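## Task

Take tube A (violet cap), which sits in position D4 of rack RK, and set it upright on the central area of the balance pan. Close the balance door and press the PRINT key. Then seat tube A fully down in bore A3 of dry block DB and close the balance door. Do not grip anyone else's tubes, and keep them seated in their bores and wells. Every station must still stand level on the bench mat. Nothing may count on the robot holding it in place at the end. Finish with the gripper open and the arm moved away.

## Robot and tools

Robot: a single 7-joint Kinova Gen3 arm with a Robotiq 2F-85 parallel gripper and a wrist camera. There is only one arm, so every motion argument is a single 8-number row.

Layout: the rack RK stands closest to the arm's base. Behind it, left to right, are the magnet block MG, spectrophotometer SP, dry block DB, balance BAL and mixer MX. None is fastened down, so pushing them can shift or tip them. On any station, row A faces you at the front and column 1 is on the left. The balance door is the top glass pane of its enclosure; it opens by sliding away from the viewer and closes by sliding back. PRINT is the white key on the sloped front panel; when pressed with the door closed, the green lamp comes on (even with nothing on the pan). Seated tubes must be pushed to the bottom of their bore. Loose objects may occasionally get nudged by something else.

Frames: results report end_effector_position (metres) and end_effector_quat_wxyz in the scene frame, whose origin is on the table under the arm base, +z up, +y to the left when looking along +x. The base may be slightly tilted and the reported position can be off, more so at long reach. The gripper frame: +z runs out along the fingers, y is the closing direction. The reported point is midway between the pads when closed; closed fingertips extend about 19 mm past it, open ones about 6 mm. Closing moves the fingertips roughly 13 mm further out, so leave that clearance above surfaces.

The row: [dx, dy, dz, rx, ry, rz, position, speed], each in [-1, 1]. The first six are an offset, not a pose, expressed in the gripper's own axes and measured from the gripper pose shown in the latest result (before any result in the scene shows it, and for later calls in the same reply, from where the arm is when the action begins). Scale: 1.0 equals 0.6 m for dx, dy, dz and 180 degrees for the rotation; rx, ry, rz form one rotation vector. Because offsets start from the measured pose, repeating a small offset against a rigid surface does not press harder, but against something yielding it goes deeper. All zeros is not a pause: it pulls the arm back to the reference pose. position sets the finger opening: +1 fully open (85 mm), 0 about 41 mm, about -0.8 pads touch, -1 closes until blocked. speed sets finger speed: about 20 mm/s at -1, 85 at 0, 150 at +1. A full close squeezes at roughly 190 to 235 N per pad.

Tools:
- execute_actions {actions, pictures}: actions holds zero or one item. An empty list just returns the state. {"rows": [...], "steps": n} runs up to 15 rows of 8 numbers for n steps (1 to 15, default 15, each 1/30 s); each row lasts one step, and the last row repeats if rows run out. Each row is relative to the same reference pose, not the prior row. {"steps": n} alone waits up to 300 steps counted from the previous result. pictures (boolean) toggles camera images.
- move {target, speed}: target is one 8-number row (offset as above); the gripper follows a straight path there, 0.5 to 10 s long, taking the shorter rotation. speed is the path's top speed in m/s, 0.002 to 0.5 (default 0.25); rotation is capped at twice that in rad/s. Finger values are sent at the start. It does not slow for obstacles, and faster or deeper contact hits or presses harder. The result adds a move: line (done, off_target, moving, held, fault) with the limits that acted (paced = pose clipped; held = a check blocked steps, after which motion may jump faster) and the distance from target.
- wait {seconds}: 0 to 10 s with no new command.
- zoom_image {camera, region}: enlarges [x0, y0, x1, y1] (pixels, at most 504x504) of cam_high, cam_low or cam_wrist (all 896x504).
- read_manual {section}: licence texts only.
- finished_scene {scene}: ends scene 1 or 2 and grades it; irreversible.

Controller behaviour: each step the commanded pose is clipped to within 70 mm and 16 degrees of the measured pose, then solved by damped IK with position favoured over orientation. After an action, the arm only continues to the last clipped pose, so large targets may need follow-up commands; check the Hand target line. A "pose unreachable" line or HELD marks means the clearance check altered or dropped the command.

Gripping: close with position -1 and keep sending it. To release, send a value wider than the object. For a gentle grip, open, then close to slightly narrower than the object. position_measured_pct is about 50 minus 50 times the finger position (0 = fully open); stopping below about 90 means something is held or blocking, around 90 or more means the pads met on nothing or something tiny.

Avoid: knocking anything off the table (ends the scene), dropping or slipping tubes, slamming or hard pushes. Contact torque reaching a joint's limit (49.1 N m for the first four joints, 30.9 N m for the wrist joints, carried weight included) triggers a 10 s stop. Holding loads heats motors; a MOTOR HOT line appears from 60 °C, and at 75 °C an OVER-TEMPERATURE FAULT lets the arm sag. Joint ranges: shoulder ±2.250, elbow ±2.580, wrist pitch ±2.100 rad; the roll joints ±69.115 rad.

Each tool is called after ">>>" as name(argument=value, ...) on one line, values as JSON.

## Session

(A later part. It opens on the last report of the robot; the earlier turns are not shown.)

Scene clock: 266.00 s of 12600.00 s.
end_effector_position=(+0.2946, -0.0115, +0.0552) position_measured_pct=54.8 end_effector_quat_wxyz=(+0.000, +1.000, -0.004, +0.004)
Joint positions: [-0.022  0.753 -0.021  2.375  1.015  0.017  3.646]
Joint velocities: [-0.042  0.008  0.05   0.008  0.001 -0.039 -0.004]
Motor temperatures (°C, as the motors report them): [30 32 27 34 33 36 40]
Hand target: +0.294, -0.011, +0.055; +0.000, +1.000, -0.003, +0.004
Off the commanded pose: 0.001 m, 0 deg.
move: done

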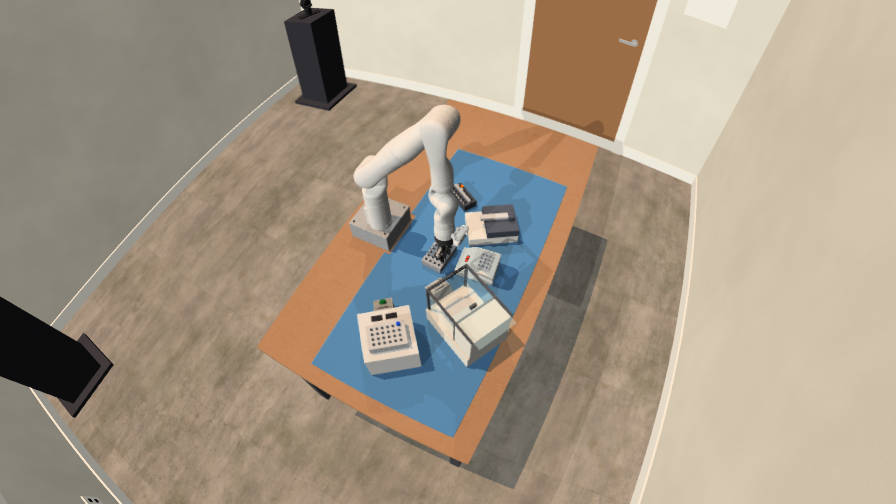

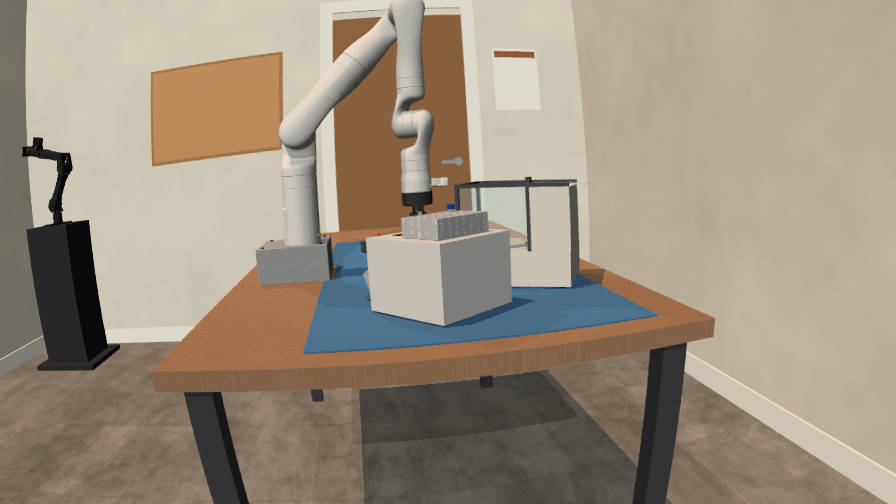

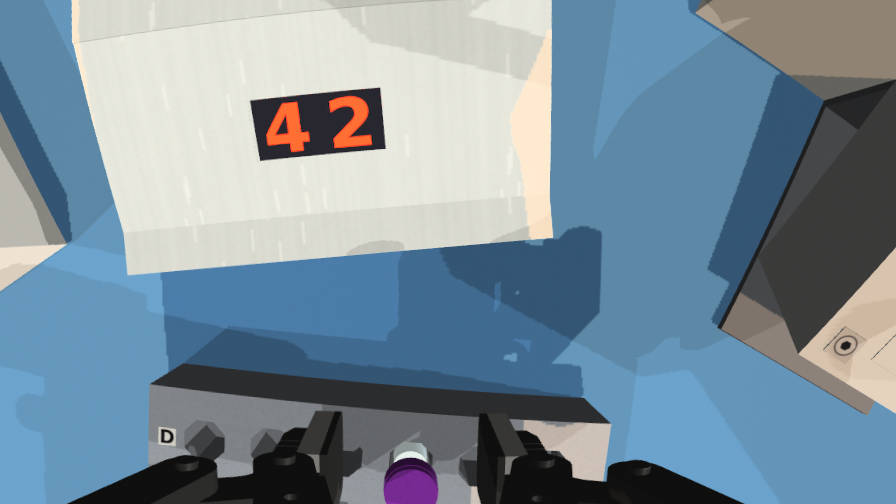

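>>> move(target=[0,0,0,0,0,0,-0.7,-0.3])

Scene clock: 269.30 s of 12600.00 s.
end_effector_position=(+0.2946, -0.0115, +0.0552) position_measured_pct=81.3 end_effector_quat_wxyz=(+0.000, +1.000, -0.004, +0.004)
Joint positions: [-0.022  0.753 -0.021  2.375  1.015  0.017  3.645]
Joint velocities: [ 0.001 -0.    -0.003 -0.     0.001  0.     0.001]
Motor temperatures (°C, as the motors report them): [30 32 27 33 33 36 40]
Hand target: +0.295, -0.012, +0.055; +0.000, +1.000, -0.004, +0.004
Off the commanded pose: 0.000 m, 0 deg.
move: done

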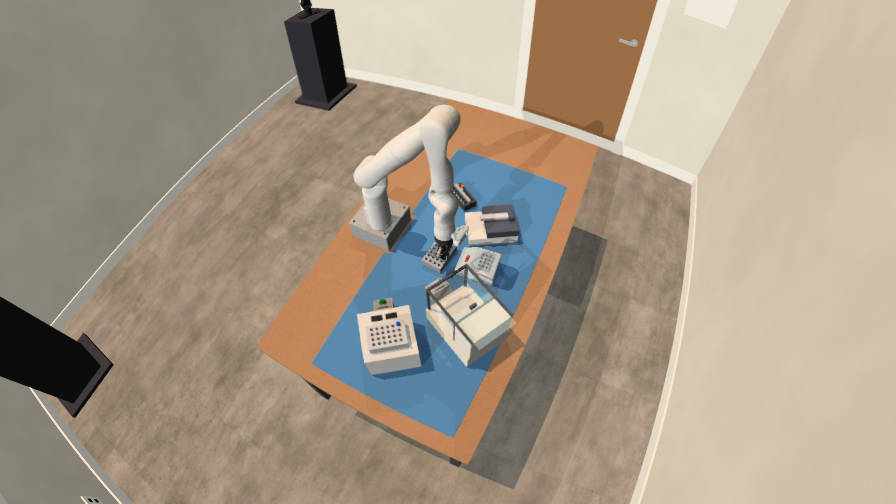

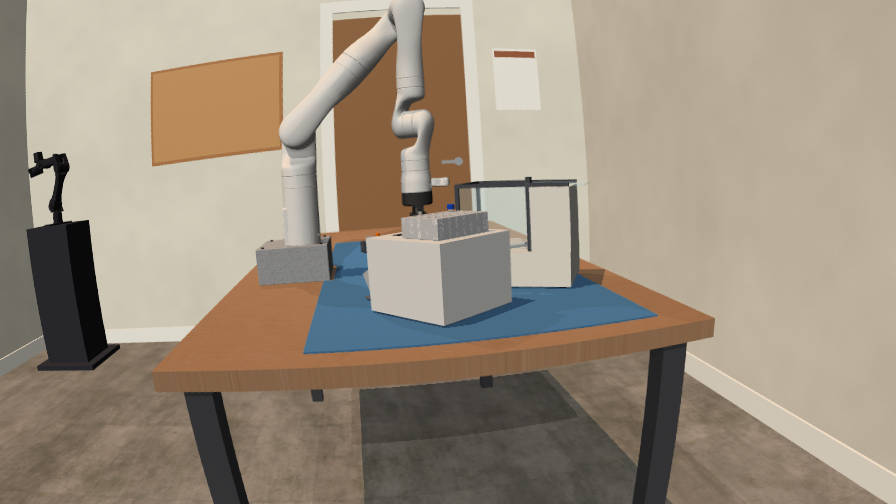

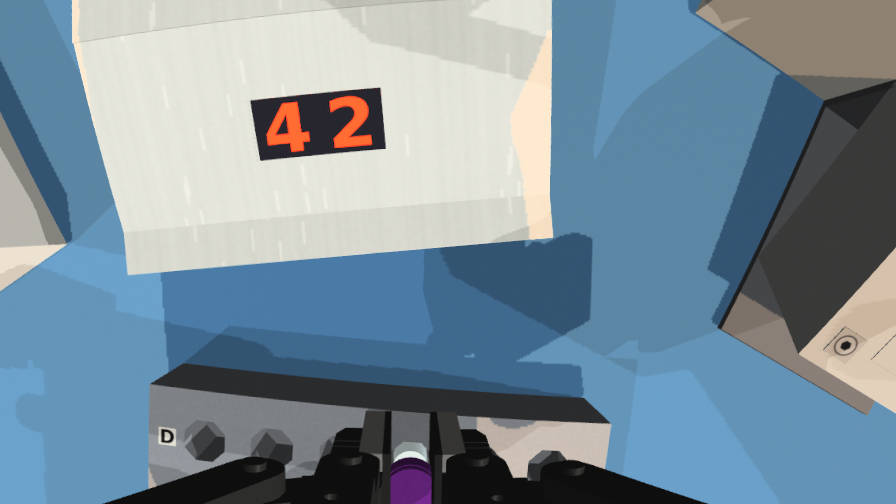

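Held. Lift slowly.

>>> move(target=[0,0,-0.15,0,0,0,-0.7,-0.3], speed=0.05)

Scene clock: 273.47 s of 12600.00 s.
end_effector_position=(+0.2934, -0.0112, +0.1448) position_measured_pct=81.3 end_effector_quat_wxyz=(+0.000, +1.000, -0.003, +0.003)
Joint positions: [ 0.403  0.51  -0.577  2.326  0.649  0.457  3.99 ]
Joint velocities: [ 0.01  -0.004 -0.002 -0.002 -0.007  0.004  0.007]
Motor temperatures (°C, as the motors report them): [30 32 27 33 33 36 40]
Hand target: +0.293, -0.012, +0.145; +0.000, +1.000, -0.003, +0.003
Off the commanded pose: 0.001 m, 0 deg.
move: done

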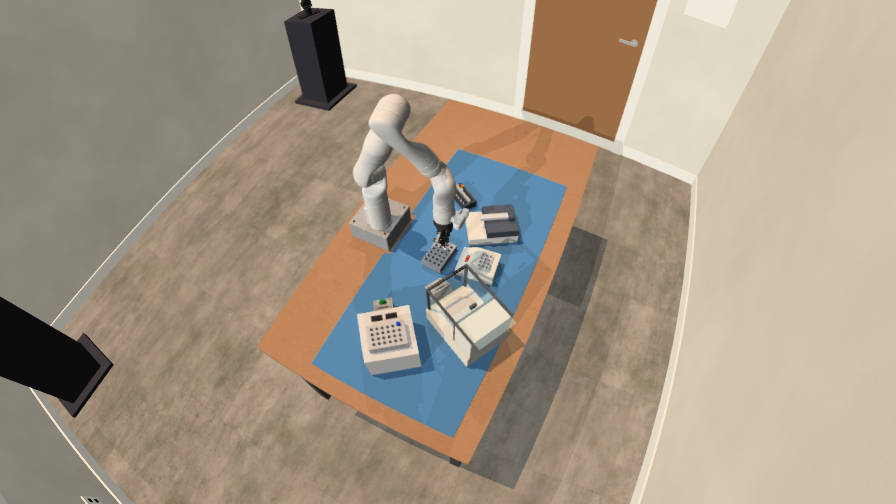

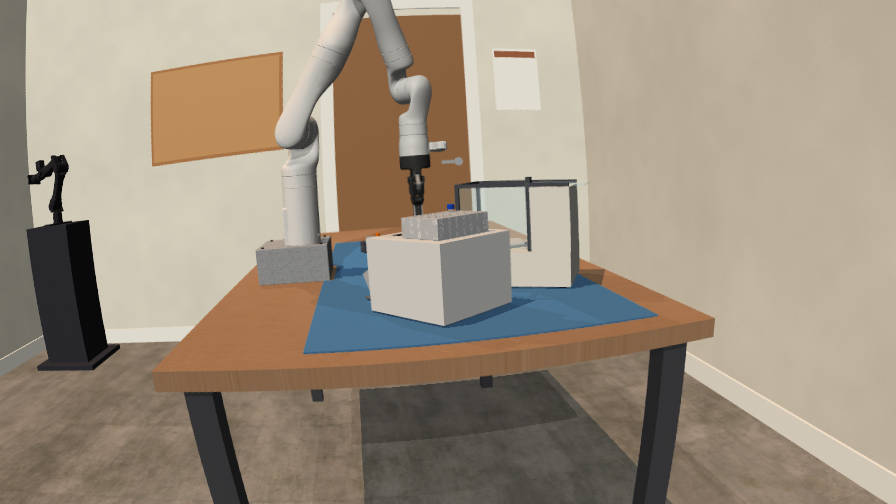

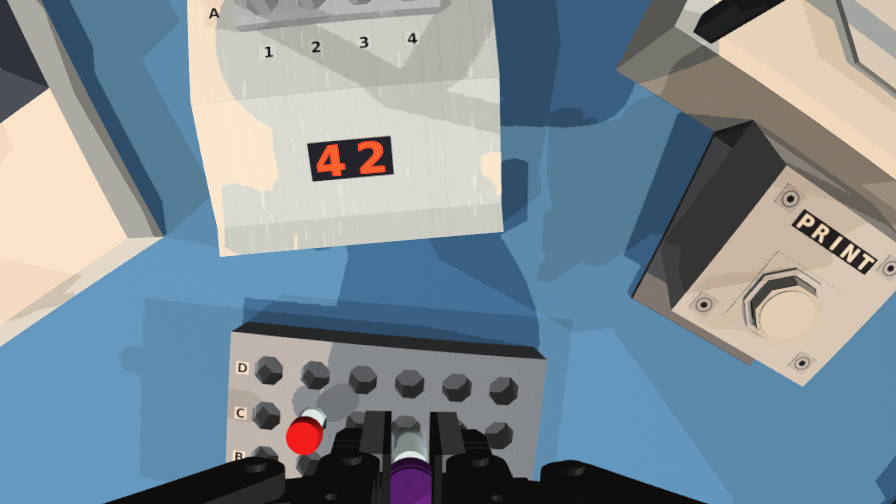

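>>> move(target=[0.11,0.15,-0.27,0,0,0.156,-0.7,-0.3], speed=0.2)

Scene clock: 294.97 s of 12600.00 s.
end_effector_position=(+0.3577, -0.1007, +0.3069) position_measured_pct=81.3 end_effector_quat_wxyz=(-0.002, +0.969, -0.245, +0.003)
Joint positions: [ 0.735  0.301 -0.656  1.857  0.207  1.049  4.207]
Joint velocities: [ 0.     0.001  0.001 -0.002  0.001  0.005 -0.   ]
Motor temperatures (°C, as the motors report them): [30 32 27 33 33 36 40]
Hand target: +0.358, -0.101, +0.307; -0.002, +0.969, -0.245, +0.003
Off the commanded pose: 0.001 m, 0 deg.
move: done

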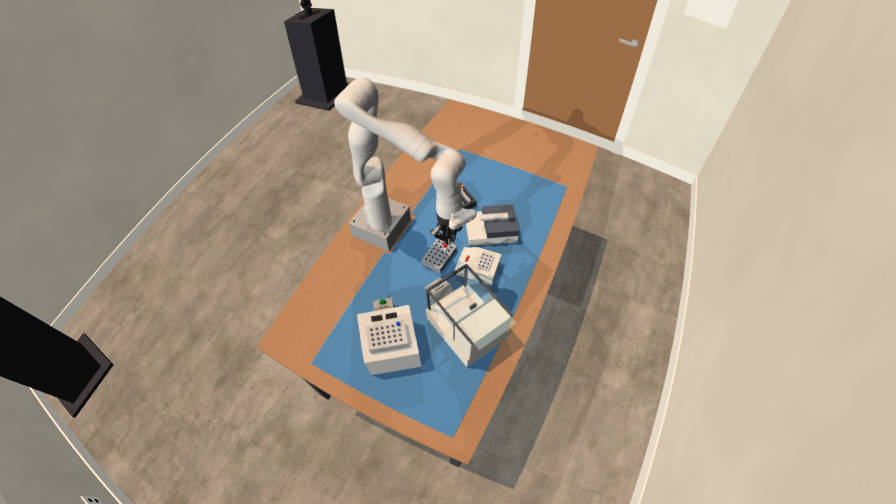

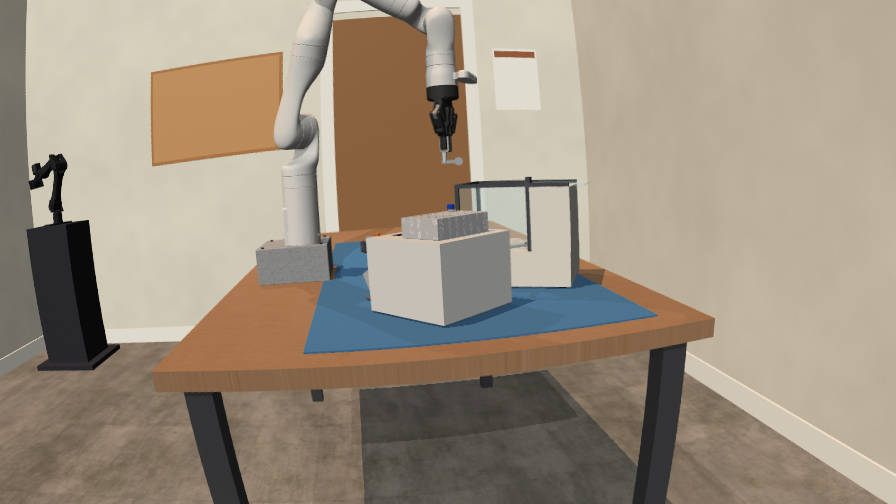

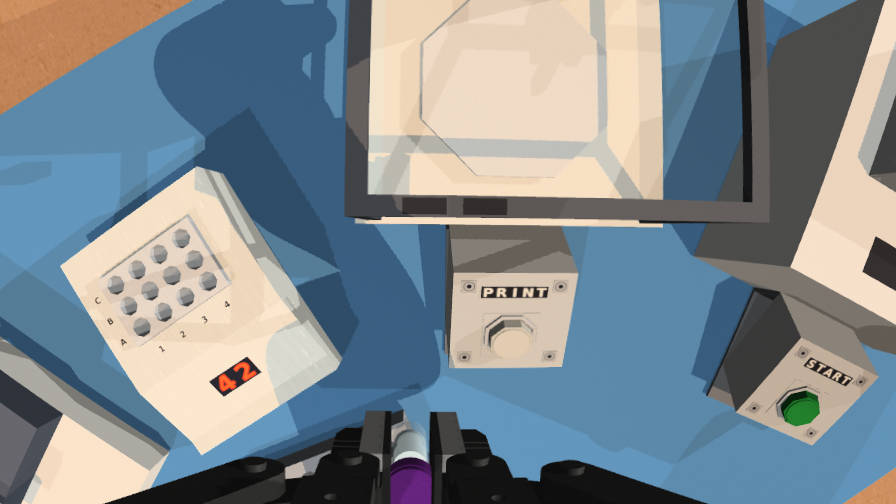

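>>> move(target=[0.248,0.094,0,0,0,0,-0.7,-0.3], speed=0.2)

Scene clock: 300.57 s of 12600.00 s.
end_effector_position=(+0.4622, -0.2206, +0.3082) position_measured_pct=81.3 end_effector_quat_wxyz=(-0.002, +0.969, -0.245, +0.003)
Joint positions: [ 0.737  0.599 -0.565  1.383  0.321  1.247  4.36 ]
Joint velocities: [-0.003  0.009 -0.001 -0.005  0.001  0.004  0.   ]
Motor temperatures (°C, as the motors report them): [30 32 27 33 33 36 40]
Hand target: +0.462, -0.221, +0.308; -0.002, +0.969, -0.245, +0.003
Off the commanded pose: 0.001 m, 0 deg.
move: done

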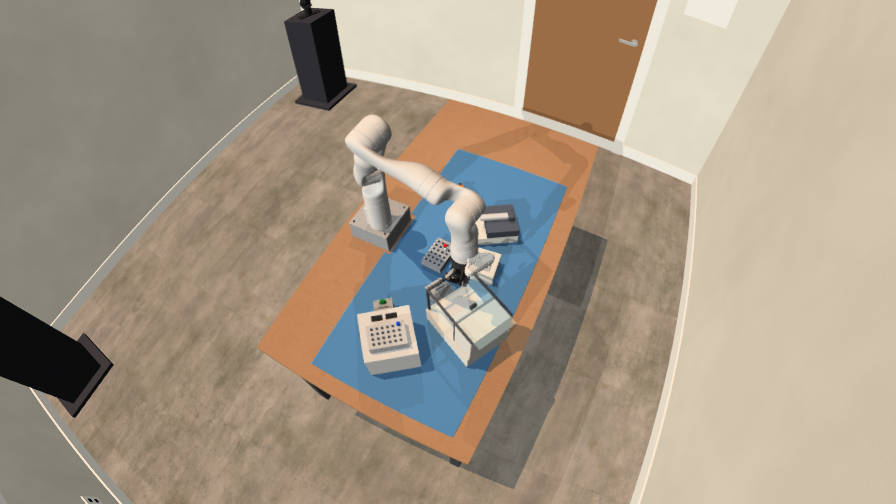

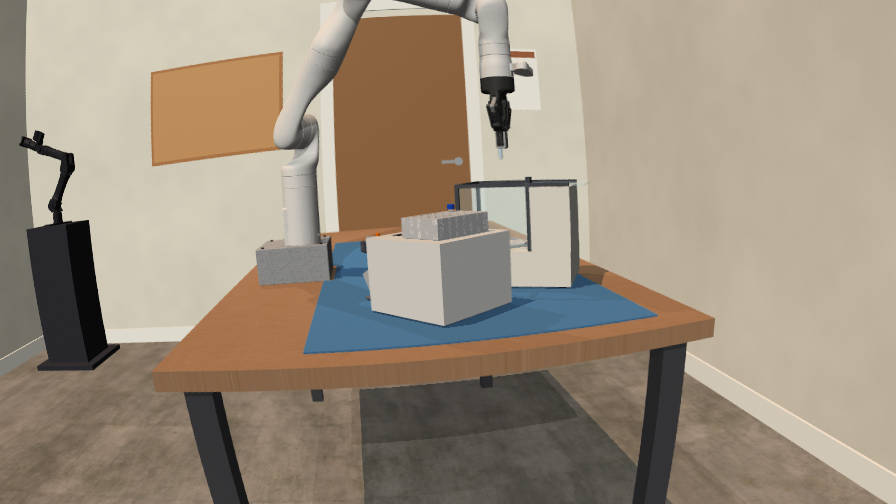

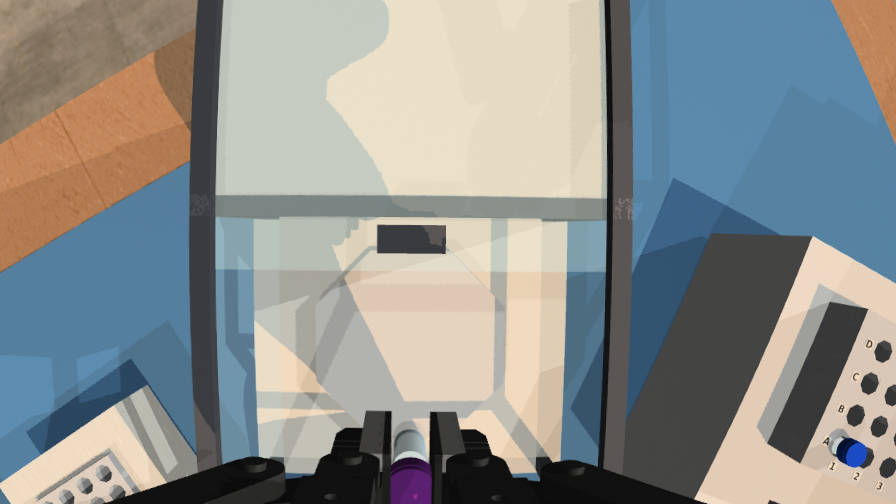

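>>> move(target=[-0.004,-0.003,0.19,0,0,0,-0.7,-0.3], speed=0.08)

Scene clock: 307.83 s of 12600.00 s.
end_effector_position=(+0.4620, -0.2180, +0.1945) position_measured_pct=81.3 end_effector_quat_wxyz=(-0.002, +0.969, -0.245, +0.003)
Joint positions: [ 0.712  0.73  -0.516  1.554  0.408  0.964  4.281]
Joint velocities: [-0.001  0.003 -0.     0.001  0.001 -0.002  0.   ]
Motor temperatures (°C, as the motors report them): [30 32 27 33 33 36 40]
Hand target: +0.462, -0.218, +0.194; -0.002, +0.969, -0.245, +0.003
Off the commanded pose: 0.000 m, 0 deg.
move: done

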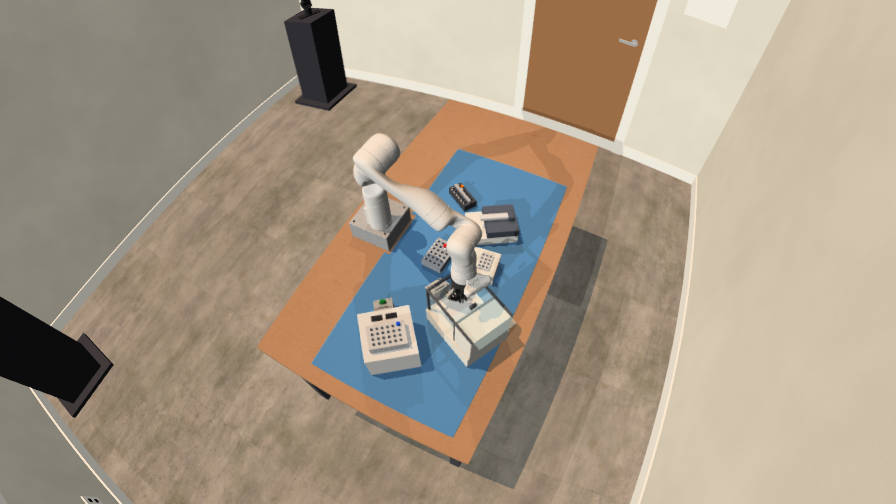

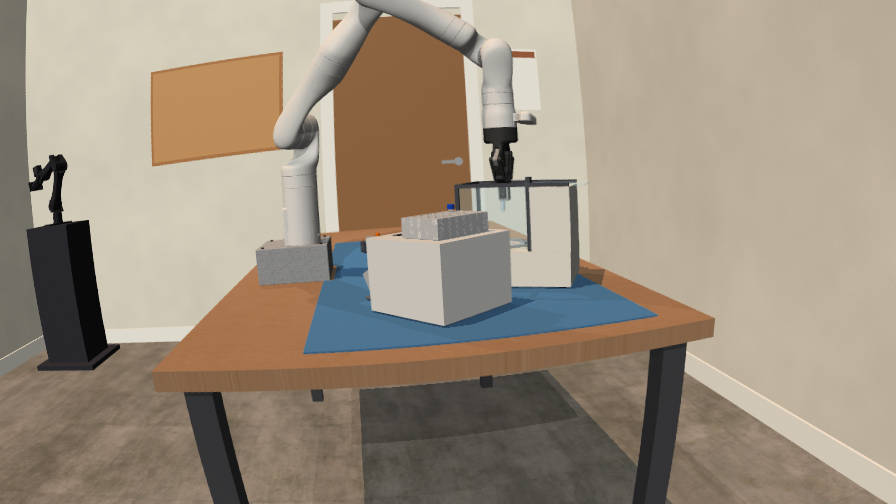

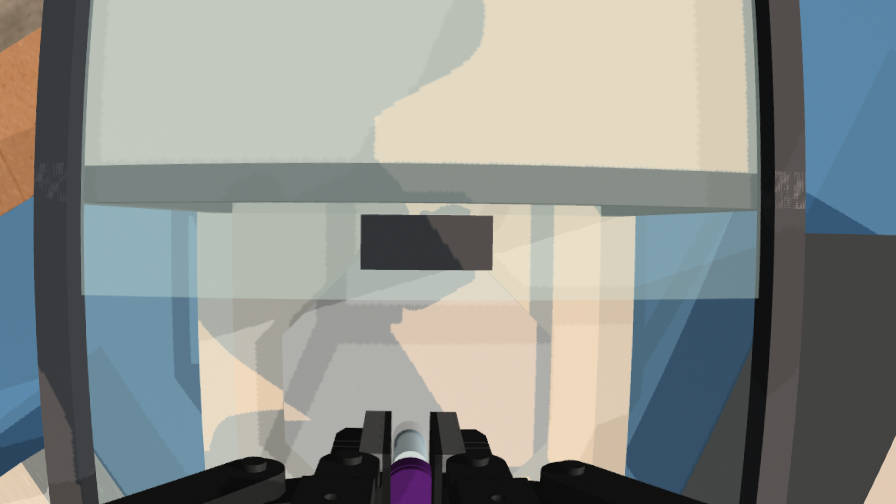

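>>> zoom_image(camera="cam_low", region=[440, 120, 600, 260])

Region (440, 120, 600, 260) of cam_low's 896x504 image, scaled by 3.150, with more detail than that image has; it fills the top 441 rows of this view, and the rest is white.

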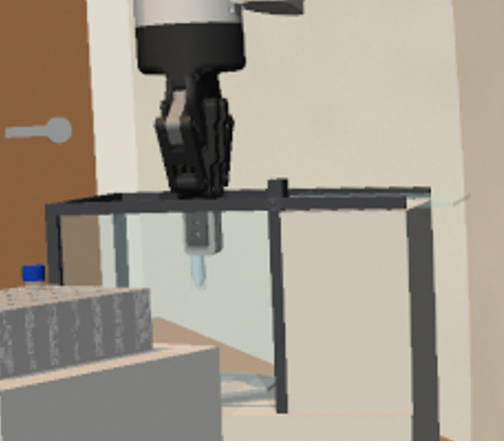

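>>> move(target=[0,0.003,0.075,0,0,0,-0.7,-0.3], speed=0.03)

>>> zoom_image(camera="cam_low", region=[440, 120, 600, 260])

Scene clock: 322.33 s of 12600.00 s.
end_effector_position=(+0.4615, -0.2196, +0.1496) position_measured_pct=81.3 end_effector_quat_wxyz=(-0.001, +0.969, -0.245, +0.003)
Joint positions: [ 0.697  0.797 -0.485  1.591  0.45   0.863  4.251]
Joint velocities: [-0.001  0.003  0.001  0.002  0.    -0.003  0.   ]
Motor temperatures (°C, as the motors report them): [30 33 27 34 33 36 40]
Hand target: +0.462, -0.220, +0.149; -0.002, +0.969, -0.245, +0.003
Off the commanded pose: 0.000 m, 0 deg.
move: done

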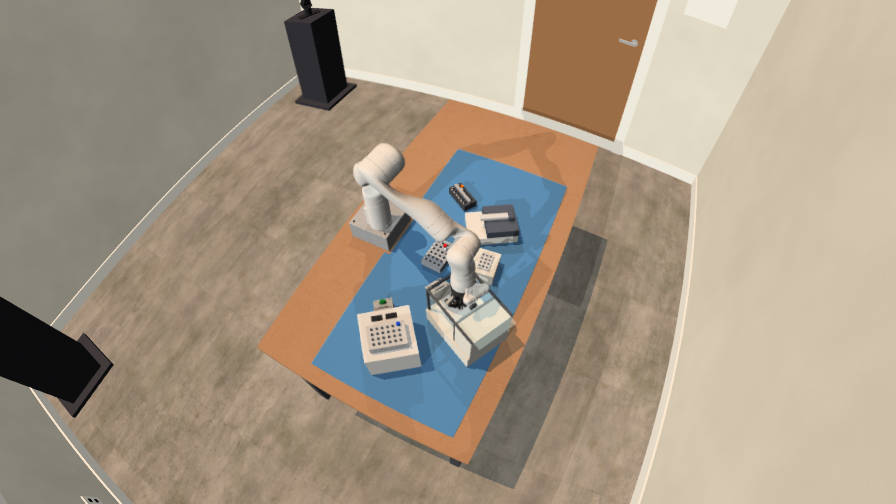

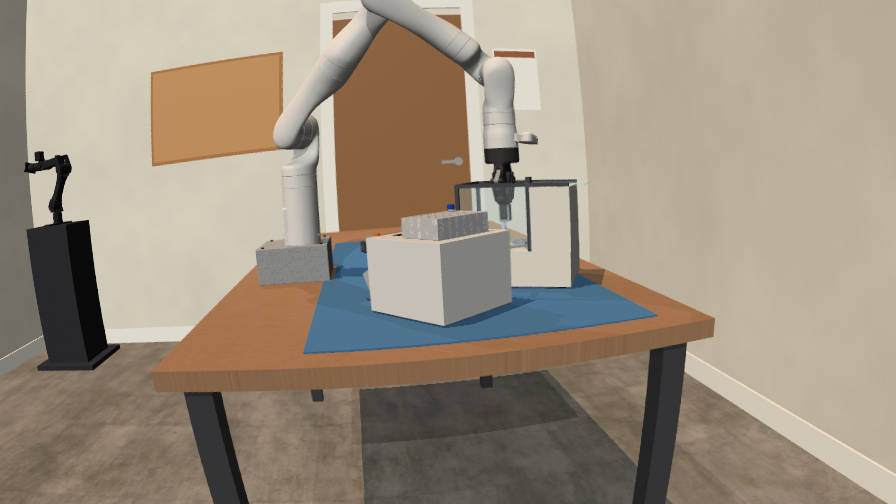

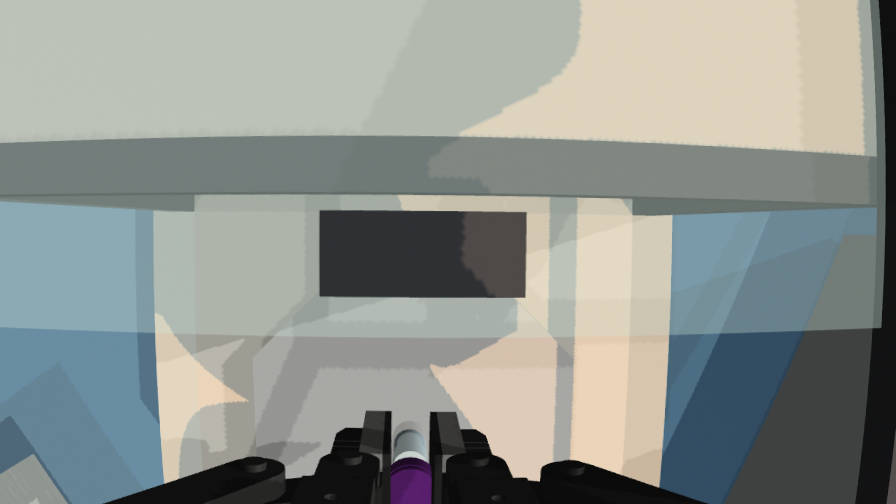

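Region (440, 120, 600, 260) of cam_low's 896x504 image, scaled by 3.150, with more detail than that image has; it fills the top 441 rows of this view, and the rest is white.

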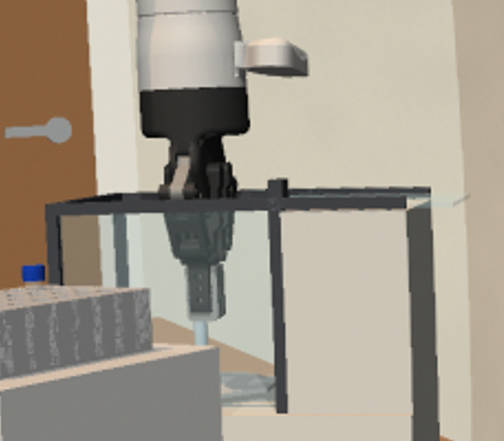

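>>> move(target=[0,0,0.03,0,0,0,-0.7,-0.3], speed=0.015)

>>> zoom_image(camera="cam_low", region=[460, 160, 580, 260])

Scene clock: 335.53 s of 12600.00 s.
end_effector_position=(+0.4617, -0.2197, +0.1318) position_measured_pct=81.3 end_effector_quat_wxyz=(-0.001, +0.969, -0.245, +0.003)
Joint positions: [ 0.689  0.826 -0.471  1.601  0.467  0.824  4.238]
Joint velocities: [-0.001  0.003  0.     0.001  0.002 -0.002 -0.001]
Motor temperatures (°C, as the motors report them): [30 33 27 34 33 36 40]
Hand target: +0.462, -0.220, +0.132; -0.001, +0.969, -0.245, +0.003
Off the commanded pose: 0.000 m, 0 deg.
move: done

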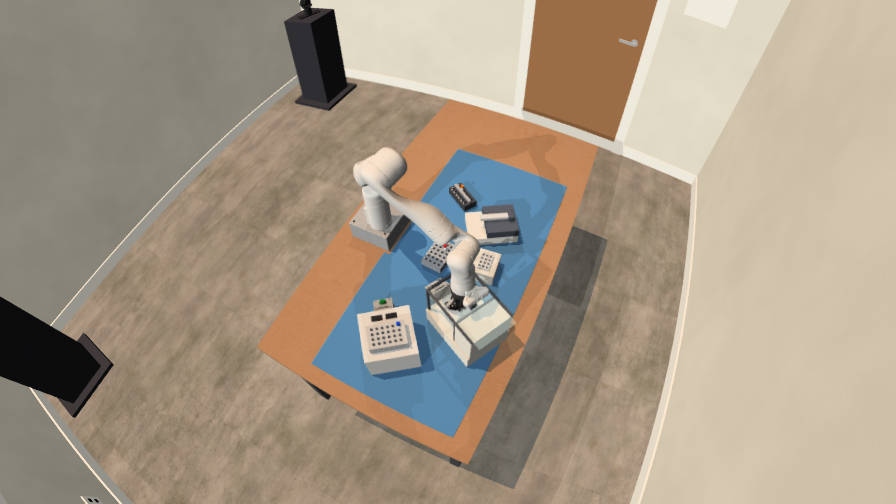

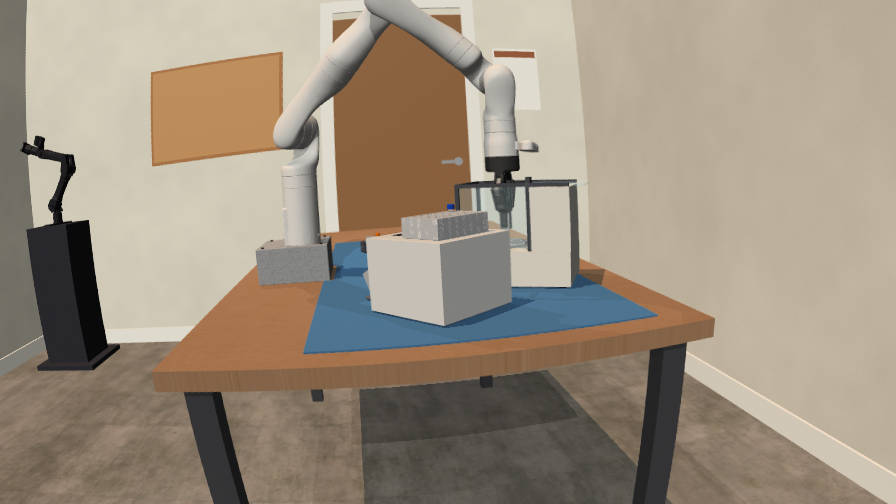

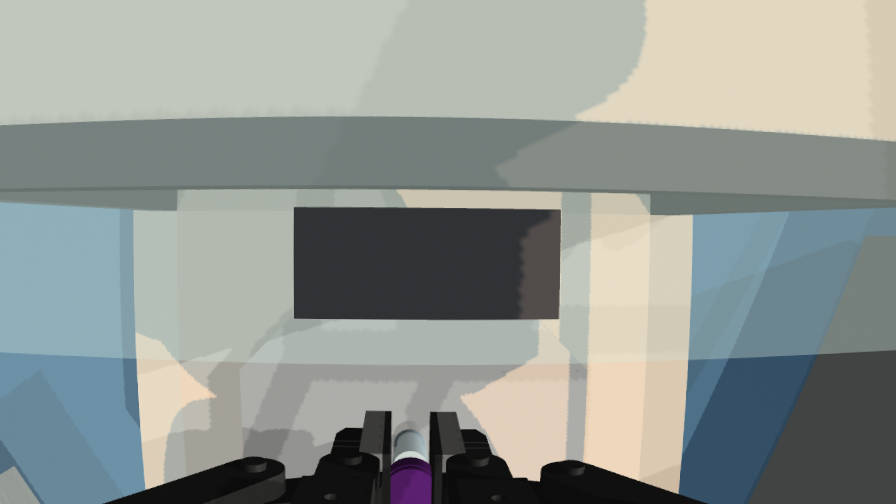

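Region (460, 160, 580, 260) of cam_low's 896x504 image, scaled by 4.200, with more detail than that image has.

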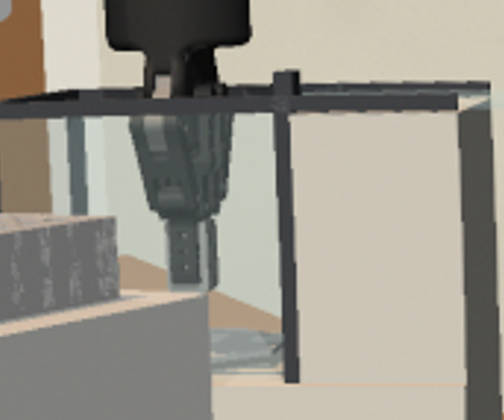

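>>> move(target=[0,0,0.008,0,0,0,-0.7,-0.3], speed=0.01)

Scene clock: 340.23 s of 12600.00 s.
end_effector_position=(+0.4629, -0.2201, +0.1295) position_measured_pct=81.3 end_effector_quat_wxyz=(-0.001, +0.969, -0.245, +0.005)
Joint positions: [ 0.687  0.83  -0.468  1.603  0.471  0.816  4.234]
Joint velocities: [-0.    -0.     0.    -0.001  0.002 -0.    -0.001]
Motor temperatures (°C, as the motors report them): [30 33 27 34 33 36 40]
Hand target: +0.462, -0.220, +0.127; -0.001, +0.969, -0.245, +0.003
Off the commanded pose: 0.003 m, 0 deg.
move: done

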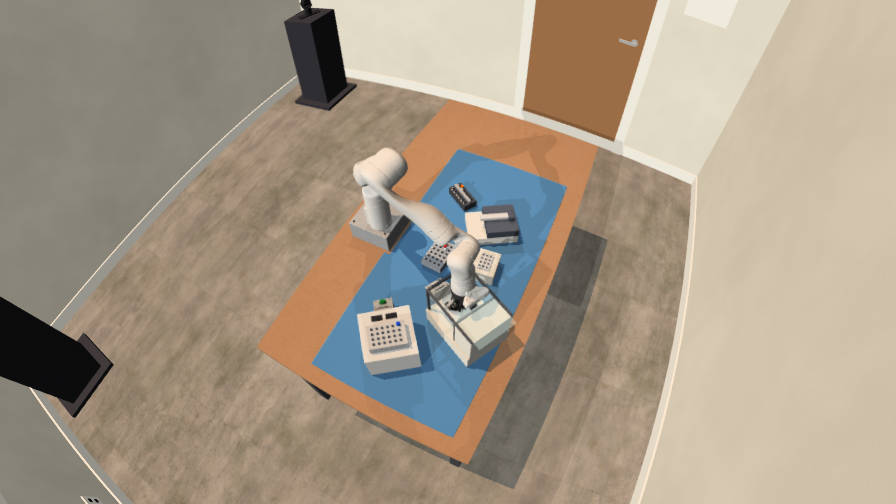

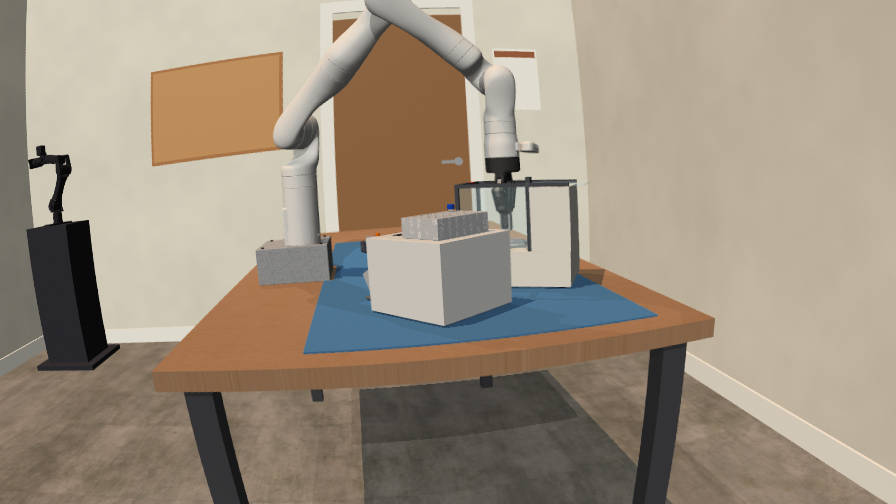

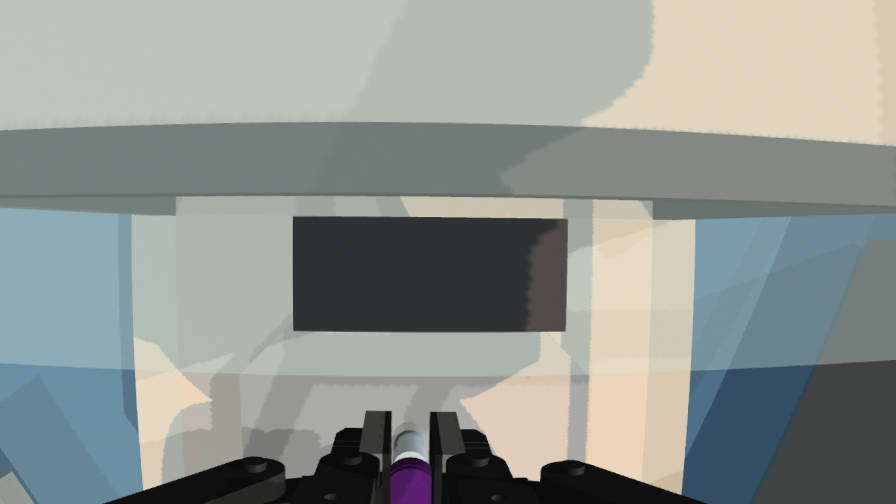

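>>> move(target=[0,0,-0.001,0,0,0,-0.4,-1], speed=0.01)

>>> move(target=[0,0,-0.2,0,0,0,-0.4,-1], speed=0.06)

Scene clock: 345.13 s of 12600.00 s.
end_effector_position=(+0.4629, -0.2201, +0.1301) position_measured_pct=69.8 end_effector_quat_wxyz=(-0.001, +0.969, -0.245, +0.005)
Joint positions: [ 0.687  0.829 -0.468  1.602  0.47   0.817  4.234]
Joint velocities: [ 0.     0.     0.001  0.001  0.001 -0.001 -0.   ]
Motor temperatures (°C, as the motors report them): [30 33 27 34 33 36 40]
Hand target: +0.463, -0.220, +0.130; -0.001, +0.969, -0.245, +0.005
Off the commanded pose: 0.000 m, 0 deg.
move: done

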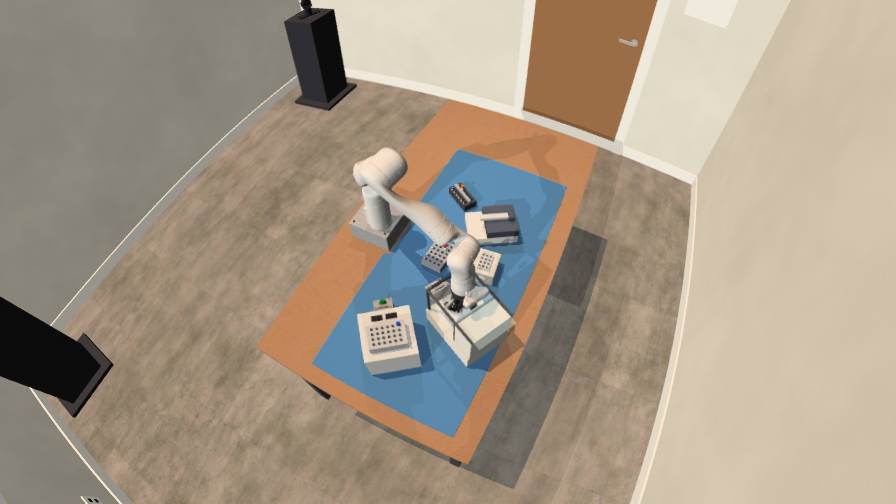

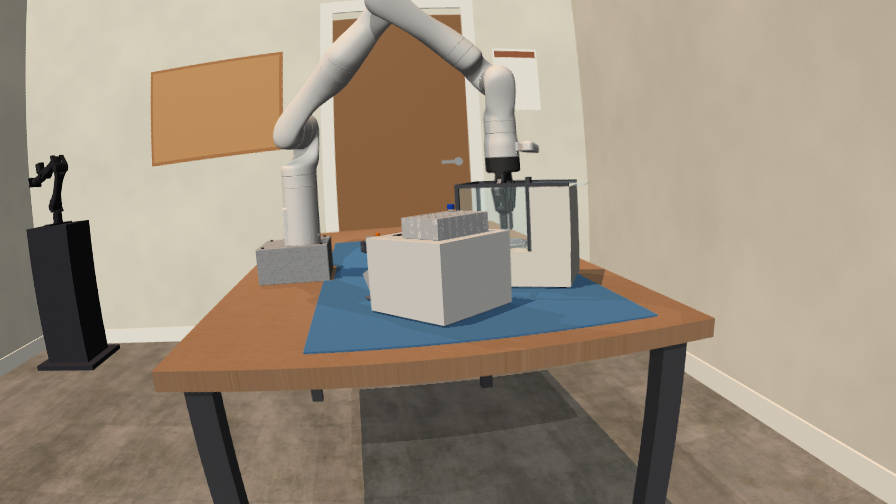

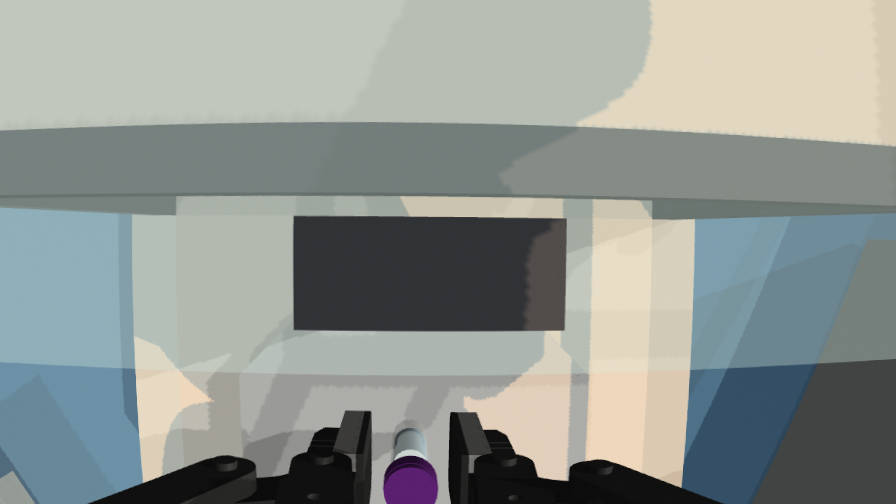

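Scene clock: 347.47 s of 12600.00 s.
end_effector_position=(+0.4613, -0.2197, +0.2498) position_measured_pct=69.8 end_effector_quat_wxyz=(-0.001, +0.969, -0.245, +0.005)
Joint positions: [ 0.731  0.655 -0.545  1.49   0.362  1.09   4.322]
Joint velocities: [ 0.001 -0.003  0.    -0.002 -0.001  0.002  0.002]
Motor temperatures (°C, as the motors report them): [30 33 27 34 33 36 40]
Hand target: +0.461, -0.220, +0.250; -0.001, +0.969, -0.245, +0.005
Off the commanded pose: 0.000 m, 0 deg.
move: done

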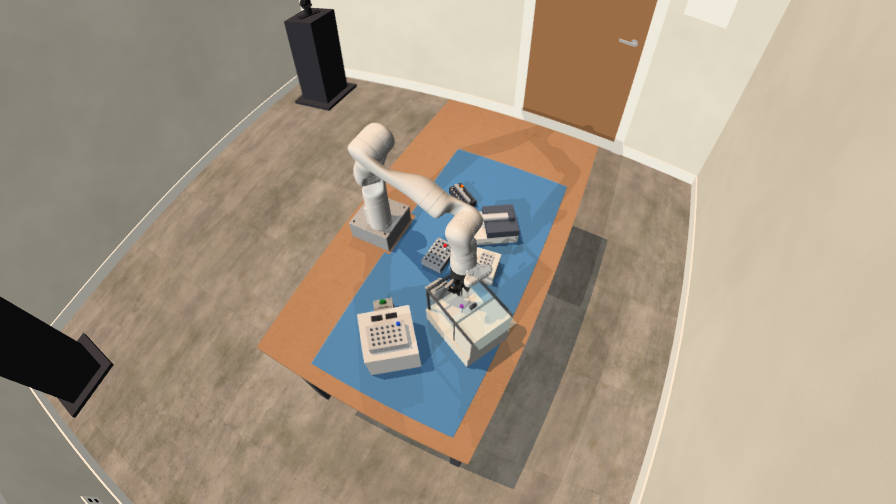

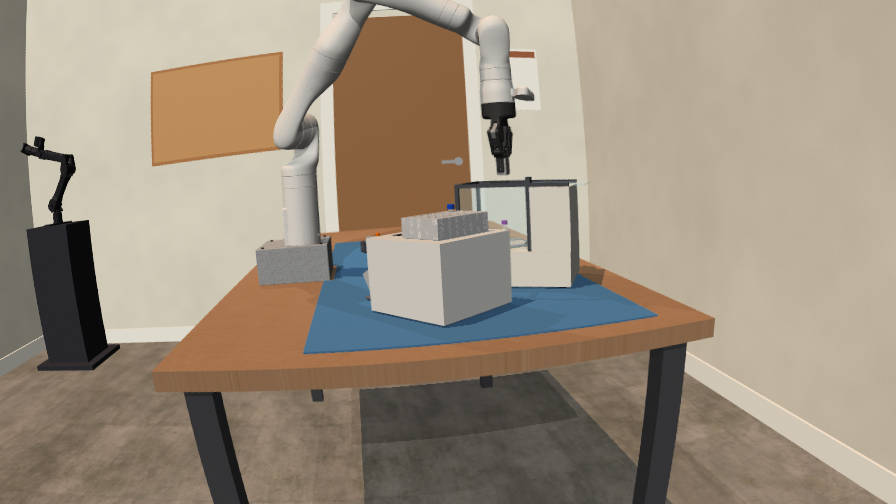

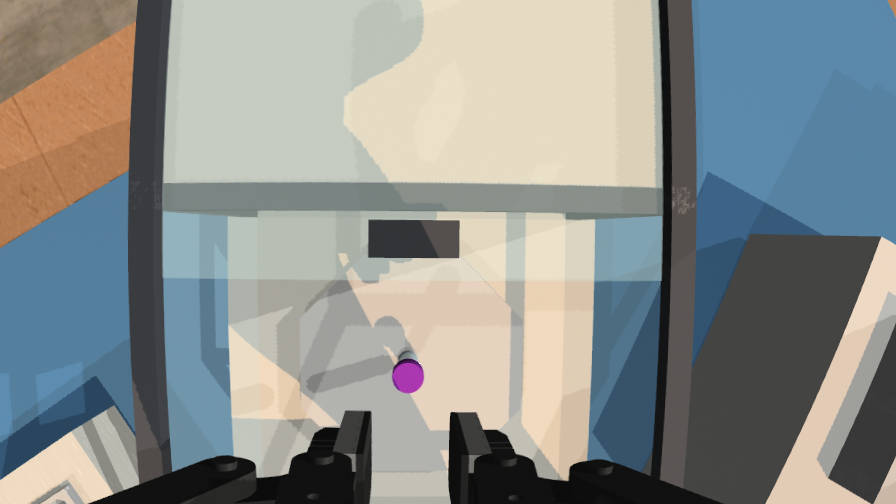

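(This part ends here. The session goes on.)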